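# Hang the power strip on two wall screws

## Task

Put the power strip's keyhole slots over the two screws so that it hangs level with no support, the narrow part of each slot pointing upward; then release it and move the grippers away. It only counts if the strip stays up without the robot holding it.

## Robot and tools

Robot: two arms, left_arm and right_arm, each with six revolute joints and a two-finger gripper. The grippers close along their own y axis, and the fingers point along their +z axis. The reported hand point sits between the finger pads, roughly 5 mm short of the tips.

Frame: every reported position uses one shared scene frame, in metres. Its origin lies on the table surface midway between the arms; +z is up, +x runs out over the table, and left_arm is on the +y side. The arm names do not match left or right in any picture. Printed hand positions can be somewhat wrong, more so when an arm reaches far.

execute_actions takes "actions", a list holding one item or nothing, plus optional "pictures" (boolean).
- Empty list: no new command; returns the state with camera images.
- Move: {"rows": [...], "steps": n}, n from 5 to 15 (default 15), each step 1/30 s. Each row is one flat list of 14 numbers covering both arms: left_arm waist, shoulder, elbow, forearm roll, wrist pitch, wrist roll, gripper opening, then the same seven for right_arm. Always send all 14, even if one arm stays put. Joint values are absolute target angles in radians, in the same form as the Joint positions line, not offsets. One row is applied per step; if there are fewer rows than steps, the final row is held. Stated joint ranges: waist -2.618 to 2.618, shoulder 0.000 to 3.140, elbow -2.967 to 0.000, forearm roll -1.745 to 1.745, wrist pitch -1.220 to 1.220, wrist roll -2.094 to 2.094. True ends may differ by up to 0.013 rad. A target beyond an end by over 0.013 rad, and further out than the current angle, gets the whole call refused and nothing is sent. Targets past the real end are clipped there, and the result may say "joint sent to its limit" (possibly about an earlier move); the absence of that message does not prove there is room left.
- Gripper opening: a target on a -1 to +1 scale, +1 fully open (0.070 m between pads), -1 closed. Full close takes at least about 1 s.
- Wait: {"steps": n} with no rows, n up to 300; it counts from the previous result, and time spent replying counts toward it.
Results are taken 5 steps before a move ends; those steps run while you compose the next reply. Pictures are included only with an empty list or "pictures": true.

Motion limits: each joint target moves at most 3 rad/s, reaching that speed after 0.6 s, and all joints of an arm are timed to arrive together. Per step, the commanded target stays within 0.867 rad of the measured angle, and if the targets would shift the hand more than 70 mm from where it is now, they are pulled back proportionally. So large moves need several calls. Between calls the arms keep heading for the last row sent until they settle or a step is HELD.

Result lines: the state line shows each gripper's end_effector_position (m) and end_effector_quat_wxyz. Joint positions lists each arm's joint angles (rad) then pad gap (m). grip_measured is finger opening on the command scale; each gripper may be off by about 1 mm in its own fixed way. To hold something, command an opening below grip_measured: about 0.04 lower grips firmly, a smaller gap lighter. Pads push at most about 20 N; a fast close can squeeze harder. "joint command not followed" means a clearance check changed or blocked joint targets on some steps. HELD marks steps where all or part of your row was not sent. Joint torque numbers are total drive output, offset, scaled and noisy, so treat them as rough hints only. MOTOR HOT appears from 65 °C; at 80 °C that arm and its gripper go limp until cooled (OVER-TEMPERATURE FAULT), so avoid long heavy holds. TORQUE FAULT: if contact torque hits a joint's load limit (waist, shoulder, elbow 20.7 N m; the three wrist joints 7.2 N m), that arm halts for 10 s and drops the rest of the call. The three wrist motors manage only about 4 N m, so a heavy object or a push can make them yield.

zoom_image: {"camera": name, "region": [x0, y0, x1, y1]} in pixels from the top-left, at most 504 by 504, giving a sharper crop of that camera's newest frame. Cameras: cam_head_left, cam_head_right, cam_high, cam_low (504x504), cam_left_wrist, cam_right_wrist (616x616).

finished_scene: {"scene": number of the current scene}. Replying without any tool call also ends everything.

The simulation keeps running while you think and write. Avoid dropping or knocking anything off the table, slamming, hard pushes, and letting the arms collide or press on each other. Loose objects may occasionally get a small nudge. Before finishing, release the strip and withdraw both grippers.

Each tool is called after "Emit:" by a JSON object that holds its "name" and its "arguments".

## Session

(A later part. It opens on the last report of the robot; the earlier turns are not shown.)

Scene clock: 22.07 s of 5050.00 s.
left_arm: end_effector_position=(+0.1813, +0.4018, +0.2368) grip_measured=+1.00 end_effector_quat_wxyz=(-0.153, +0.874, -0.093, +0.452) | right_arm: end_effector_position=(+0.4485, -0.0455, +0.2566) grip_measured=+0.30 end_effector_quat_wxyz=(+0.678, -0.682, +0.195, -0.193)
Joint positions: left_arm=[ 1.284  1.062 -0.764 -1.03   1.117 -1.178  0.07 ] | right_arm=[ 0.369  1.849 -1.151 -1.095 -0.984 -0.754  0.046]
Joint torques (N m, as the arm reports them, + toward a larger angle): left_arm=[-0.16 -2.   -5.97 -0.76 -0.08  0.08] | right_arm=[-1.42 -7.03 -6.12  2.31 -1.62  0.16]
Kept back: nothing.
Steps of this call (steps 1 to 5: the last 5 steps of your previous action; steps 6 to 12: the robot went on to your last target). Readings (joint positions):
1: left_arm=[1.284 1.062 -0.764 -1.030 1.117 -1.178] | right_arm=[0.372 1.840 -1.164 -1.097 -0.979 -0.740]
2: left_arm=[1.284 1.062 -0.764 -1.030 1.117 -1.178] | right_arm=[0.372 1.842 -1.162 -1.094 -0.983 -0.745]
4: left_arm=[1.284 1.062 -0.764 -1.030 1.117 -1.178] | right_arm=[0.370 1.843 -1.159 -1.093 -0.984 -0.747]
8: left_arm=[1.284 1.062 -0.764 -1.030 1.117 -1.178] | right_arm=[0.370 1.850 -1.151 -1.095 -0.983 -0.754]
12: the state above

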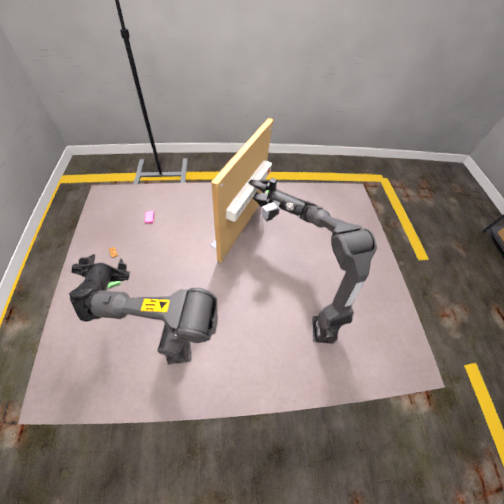

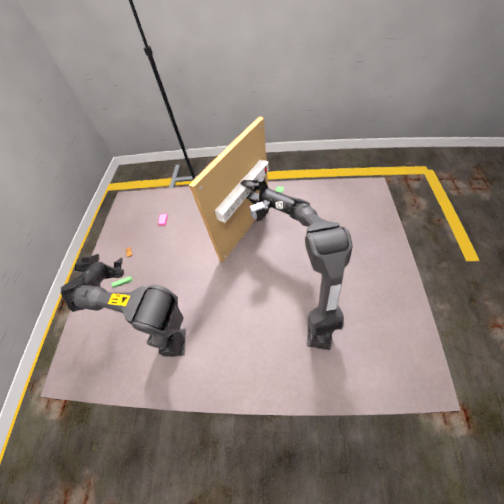

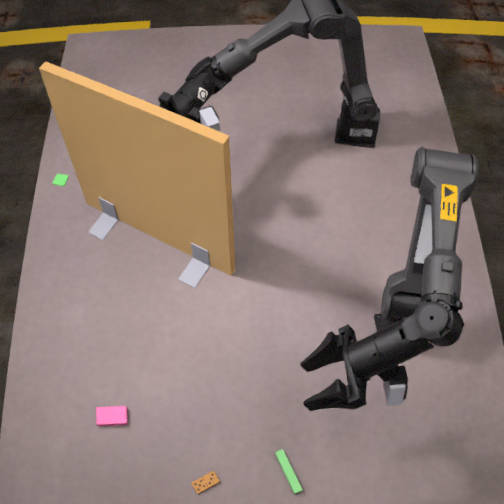

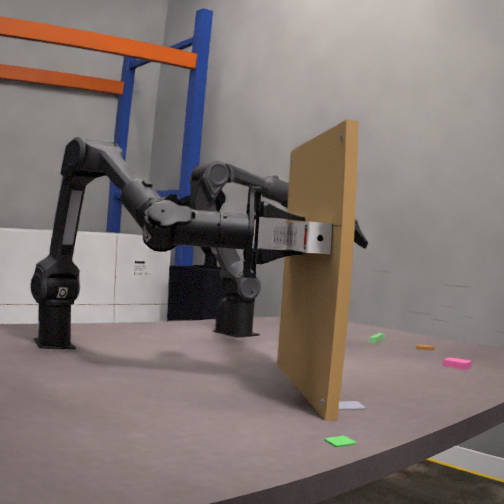

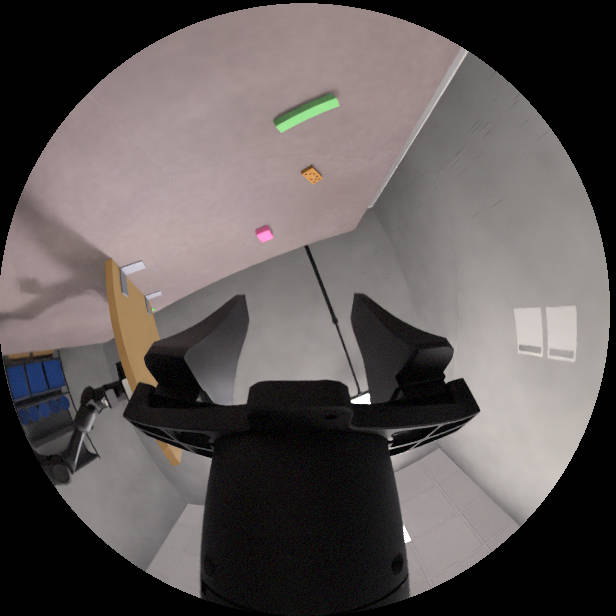

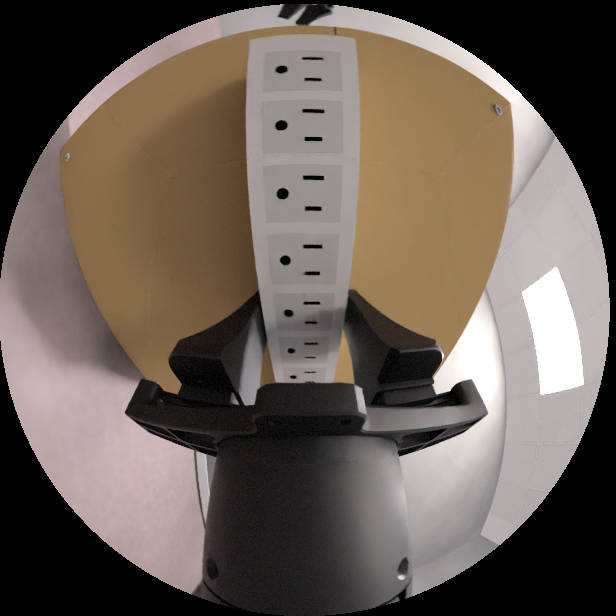

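Emit:
{"name": "execute_actions", "arguments": {"actions": [{"rows":[[1.284,1.062,-0.764,-1.03,1.117,-1.178,1,0.3685,1.8504,-1.149,-1.0896,-0.9886,-0.7607,0.32],[1.284,1.062,-0.764,-1.03,1.117,-1.178,1,0.3685,1.8504,-1.149,-1.0896,-0.9886,-0.7607,0.34],[1.284,1.062,-0.764,-1.03,1.117,-1.178,1,0.3685,1.8543,-1.1455,-1.0857,-0.9921,-0.7682,0.36],[1.284,1.062,-0.764,-1.03,1.117,-1.178,1,0.3685,1.8543,-1.1455,-1.0857,-0.9921,-0.7682,0.39],[1.284,1.062,-0.764,-1.03,1.117,-1.178,1,0.3685,1.8582,-1.1421,-1.0818,-0.9956,-0.7758,0.42],[1.284,1.062,-0.764,-1.03,1.117,-1.178,1,0.3685,1.8582,-1.1421,-1.0818,-0.9956,-0.7758,0.46],[1.284,1.062,-0.764,-1.03,1.117,-1.178,1,0.3685,1.862,-1.1386,-1.0778,-0.9991,-0.7833,0.52],[1.284,1.062,-0.764,-1.03,1.117,-1.178,1,0.3685,1.862,-1.1386,-1.0778,-0.9991,-0.7833,0.6],[1.284,1.062,-0.764,-1.03,1.117,-1.178,1,0.3685,1.862,-1.1386,-1.0778,-0.9991,-0.7833,0.7],[1.284,1.062,-0.764,-1.03,1.117,-1.178,1,0.3685,1.862,-1.1386,-1.0778,-0.9991,-0.7833,1]],"steps":15}]}}

Emit:
{"name": "execute_actions", "arguments": {"actions": [{"rows":[[1.284,1.062,-0.764,-1.03,1.117,-1.178,1,0.2769,1.78,-1.0178,-1.1274,-1.0851,-0.7833,1]],"steps":11}]}}

Emit:
{"name": "execute_actions", "arguments": {"actions": [{"rows":[[1.284,1.062,-0.764,-1.03,1.117,-1.178,1,-0.1,1.4,-0.7,-0.9,-1.0,-0.78,1]],"steps":15}]}}

Emit:
{"name": "execute_actions", "arguments": {"actions": [{"steps":12}], "pictures": true}}

Scene clock: 23.10 s of 5050.00 s.
left_arm: end_effector_position=(+0.1813, +0.4018, +0.2368) grip_measured=+1.00 end_effector_quat_wxyz=(-0.153, +0.874, -0.093, +0.452) | right_arm: end_effector_position=(+0.4485, -0.0455, +0.2554) grip_measured=+0.72 end_effector_quat_wxyz=(+0.683, -0.677, +0.191, -0.196)
Joint positions: left_arm=[ 1.284  1.062 -0.764 -1.03   1.117 -1.178  0.07 ] | right_arm=[ 0.368  1.858 -1.143 -1.073 -1.004 -0.784  0.06 ]
Joint torques (N m, as the arm reports them, + toward a larger angle): left_arm=[-0.13 -2.   -5.99 -0.74 -0.08  0.08] | right_arm=[-1.08 -3.92 -2.9   0.7  -0.35  0.15]
Steps of this call (steps 1 to 21: the robot went on to your last target; steps 22 to 31: the first 10 steps of this action). Readings (joint positions):
22: left_arm=[1.284 1.062 -0.764 -1.030 1.117 -1.178] | right_arm=[0.369 1.847 -1.152 -1.093 -0.986 -0.754]
23: left_arm=[1.284 1.062 -0.764 -1.030 1.117 -1.178] | right_arm=[0.369 1.848 -1.152 -1.090 -0.989 -0.759]
25: left_arm=[1.284 1.062 -0.764 -1.030 1.117 -1.178] | right_arm=[0.369 1.852 -1.149 -1.085 -0.993 -0.768]
29: left_arm=[1.284 1.062 -0.764 -1.030 1.117 -1.178] | right_arm=[0.368 1.857 -1.144 -1.073 -1.004 -0.783]
31: the state above

Scene clock: 23.47 s of 5050.00 s.
left_arm: end_effector_position=(+0.1813, +0.4018, +0.2368) grip_measured=+1.00 end_effector_quat_wxyz=(-0.153, +0.874, -0.093, +0.452) | right_arm: end_effector_position=(+0.4326, -0.0702, +0.2519) grip_measured=+0.98 end_effector_quat_wxyz=(+0.681, -0.679, +0.195, -0.193)
Joint positions: left_arm=[ 1.284  1.062 -0.764 -1.03   1.117 -1.178  0.07 ] | right_arm=[ 0.301  1.803 -1.05  -1.114 -1.063 -0.783  0.069]
Joint torques (N m, as the arm reports them, + toward a larger angle): left_arm=[-0.12 -2.   -5.99 -0.76 -0.08  0.08] | right_arm=[ 0.5  -3.73 -4.39  1.01 -0.42  0.14]
Steps of this call (steps 1 to 5: the last 5 steps of your previous action; steps 6 to 11: the first 6 steps of this action). Readings (joint positions):
6: left_arm=[1.284 1.062 -0.764 -1.030 1.117 -1.178] | right_arm=[0.368 1.860 -1.139 -1.077 -1.000 -0.783]
7: left_arm=[1.284 1.062 -0.764 -1.030 1.117 -1.178] | right_arm=[0.363 1.857 -1.131 -1.080 -1.004 -0.783]
9: left_arm=[1.284 1.062 -0.764 -1.030 1.117 -1.178] | right_arm=[0.339 1.836 -1.099 -1.094 -1.027 -0.783]
11: the state above

Scene clock: 23.97 s of 5050.00 s.
left_arm: end_effector_position=(+0.1813, +0.4018, +0.2368) grip_measured=+1.00 end_effector_quat_wxyz=(-0.153, +0.874, -0.093, +0.452) | right_arm: end_effector_position=(+0.4229, -0.1939, +0.2921) grip_measured=+0.98 end_effector_quat_wxyz=(+0.667, -0.602, +0.315, -0.307)
Joint positions: left_arm=[ 1.284  1.062 -0.764 -1.03   1.117 -1.178  0.07 ] | right_arm=[ 0.044  1.546 -0.823 -0.987 -1.033 -0.781  0.069]
Joint torques (N m, as the arm reports them, + toward a larger angle): left_arm=[-0.19 -1.96 -6.   -0.75 -0.08  0.08] | right_arm=[-0.96 -3.37 -3.49  1.05 -0.42  0.14]
Steps of this call (steps 1 to 5: the last 5 steps of your previous action; steps 6 to 15: the first 10 steps of this action). Readings (joint positions):
6: left_arm=[1.284 1.062 -0.764 -1.030 1.117 -1.178] | right_arm=[0.275 1.778 -1.015 -1.128 -1.086 -0.783]
7: left_arm=[1.284 1.062 -0.764 -1.030 1.117 -1.178] | right_arm=[0.269 1.772 -1.010 -1.124 -1.084 -0.783]
9: left_arm=[1.284 1.062 -0.764 -1.030 1.117 -1.178] | right_arm=[0.238 1.741 -0.984 -1.105 -1.077 -0.783]
13: left_arm=[1.284 1.062 -0.764 -1.030 1.117 -1.178] | right_arm=[0.113 1.615 -0.881 -1.029 -1.048 -0.782]
15: the state above

Scene clock: 24.37 s of 5050.00 s.
left_arm: end_effector_position=(+0.1813, +0.4018, +0.2368) grip_measured=+1.00 end_effector_quat_wxyz=(-0.153, +0.874, -0.093, +0.452) | right_arm: end_effector_position=(+0.4027, -0.2595, +0.3072) grip_measured=+0.98 end_effector_quat_wxyz=(+0.648, -0.544, +0.382, -0.372)
Joint positions: left_arm=[ 1.284  1.062 -0.764 -1.03   1.117 -1.178  0.07 ] | right_arm=[-0.1    1.4   -0.699 -0.9   -1.    -0.78   0.069]
Joint torques (N m, as the arm reports them, + toward a larger angle): left_arm=[-0.19 -1.94 -5.97 -0.75 -0.08  0.09] | right_arm=[-0.41 -1.82 -4.74  0.63 -0.53  0.14]
Kept back: nothing.
Steps of this call (steps 1 to 5: the last 5 steps of your previous action; steps 6 to 12: the robot went on to your last target). Readings (joint positions):
1: left_arm=[1.284 1.062 -0.764 -1.030 1.117 -1.178] | right_arm=[0.009 1.510 -0.793 -0.966 -1.025 -0.781]
2: left_arm=[1.284 1.062 -0.764 -1.030 1.117 -1.178] | right_arm=[-0.024 1.477 -0.765 -0.946 -1.017 -0.781]
4: left_arm=[1.284 1.062 -0.764 -1.030 1.117 -1.178] | right_arm=[-0.072 1.428 -0.724 -0.917 -1.007 -0.780]
8: left_arm=[1.284 1.062 -0.764 -1.030 1.117 -1.178] | right_arm=[-0.101 1.398 -0.699 -0.899 -1.000 -0.780]
12: the state above

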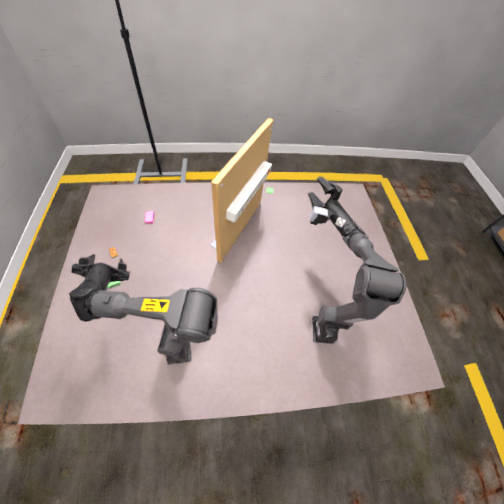

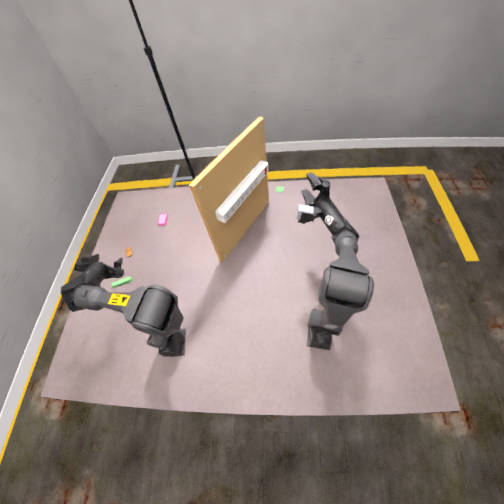

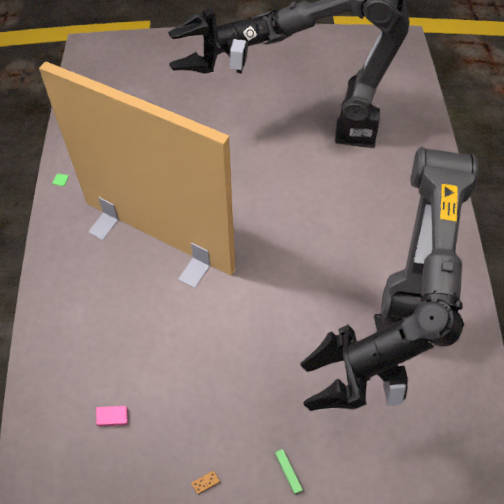

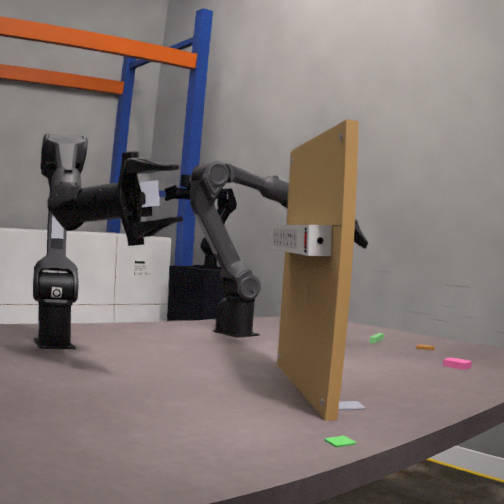

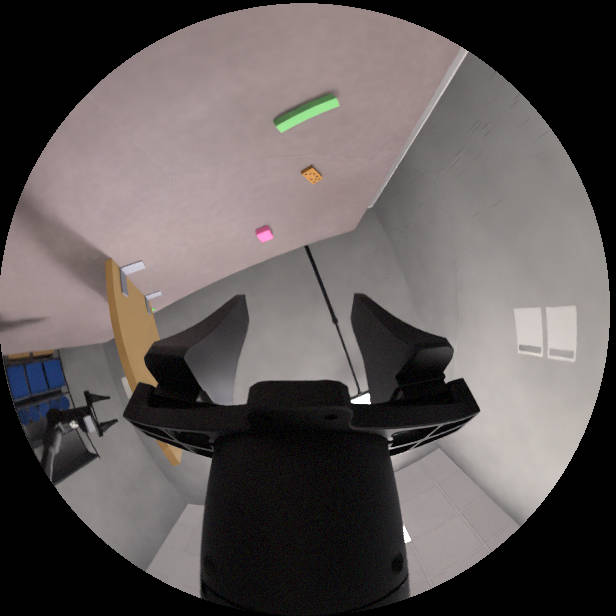

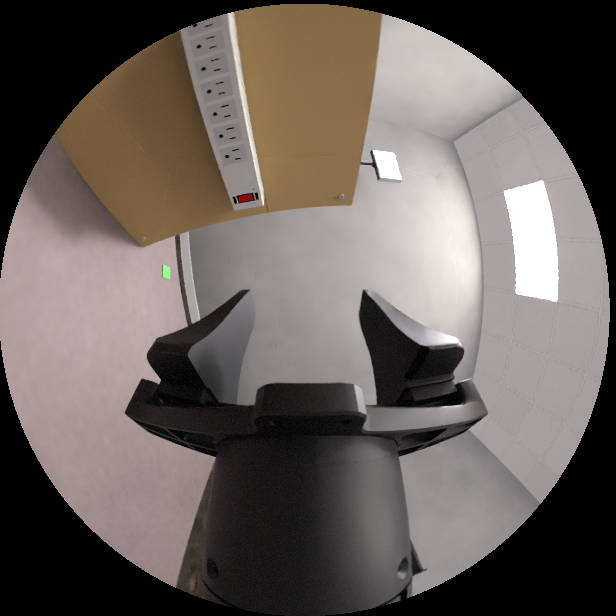

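Emit:
{"name": "zoom_image", "arguments": {"camera": "cam_head_right", "region": [195, 145, 285, 235]}}

Region (195, 145, 285, 235) of cam_head_right's 504x504 image, scaled by 5.600, with more detail than that image has.

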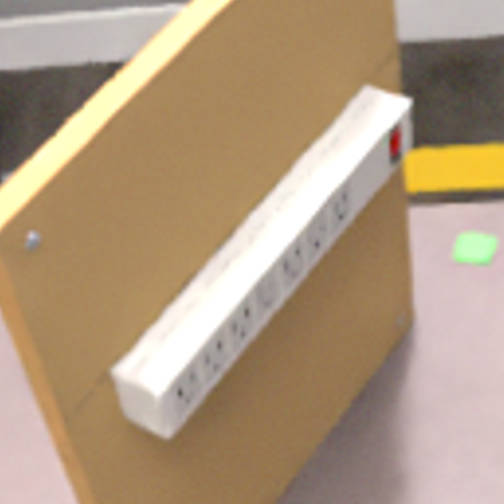

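Emit:
{"name": "finished_scene", "arguments": {"scene": 2}}

The scene is finished: the task was done.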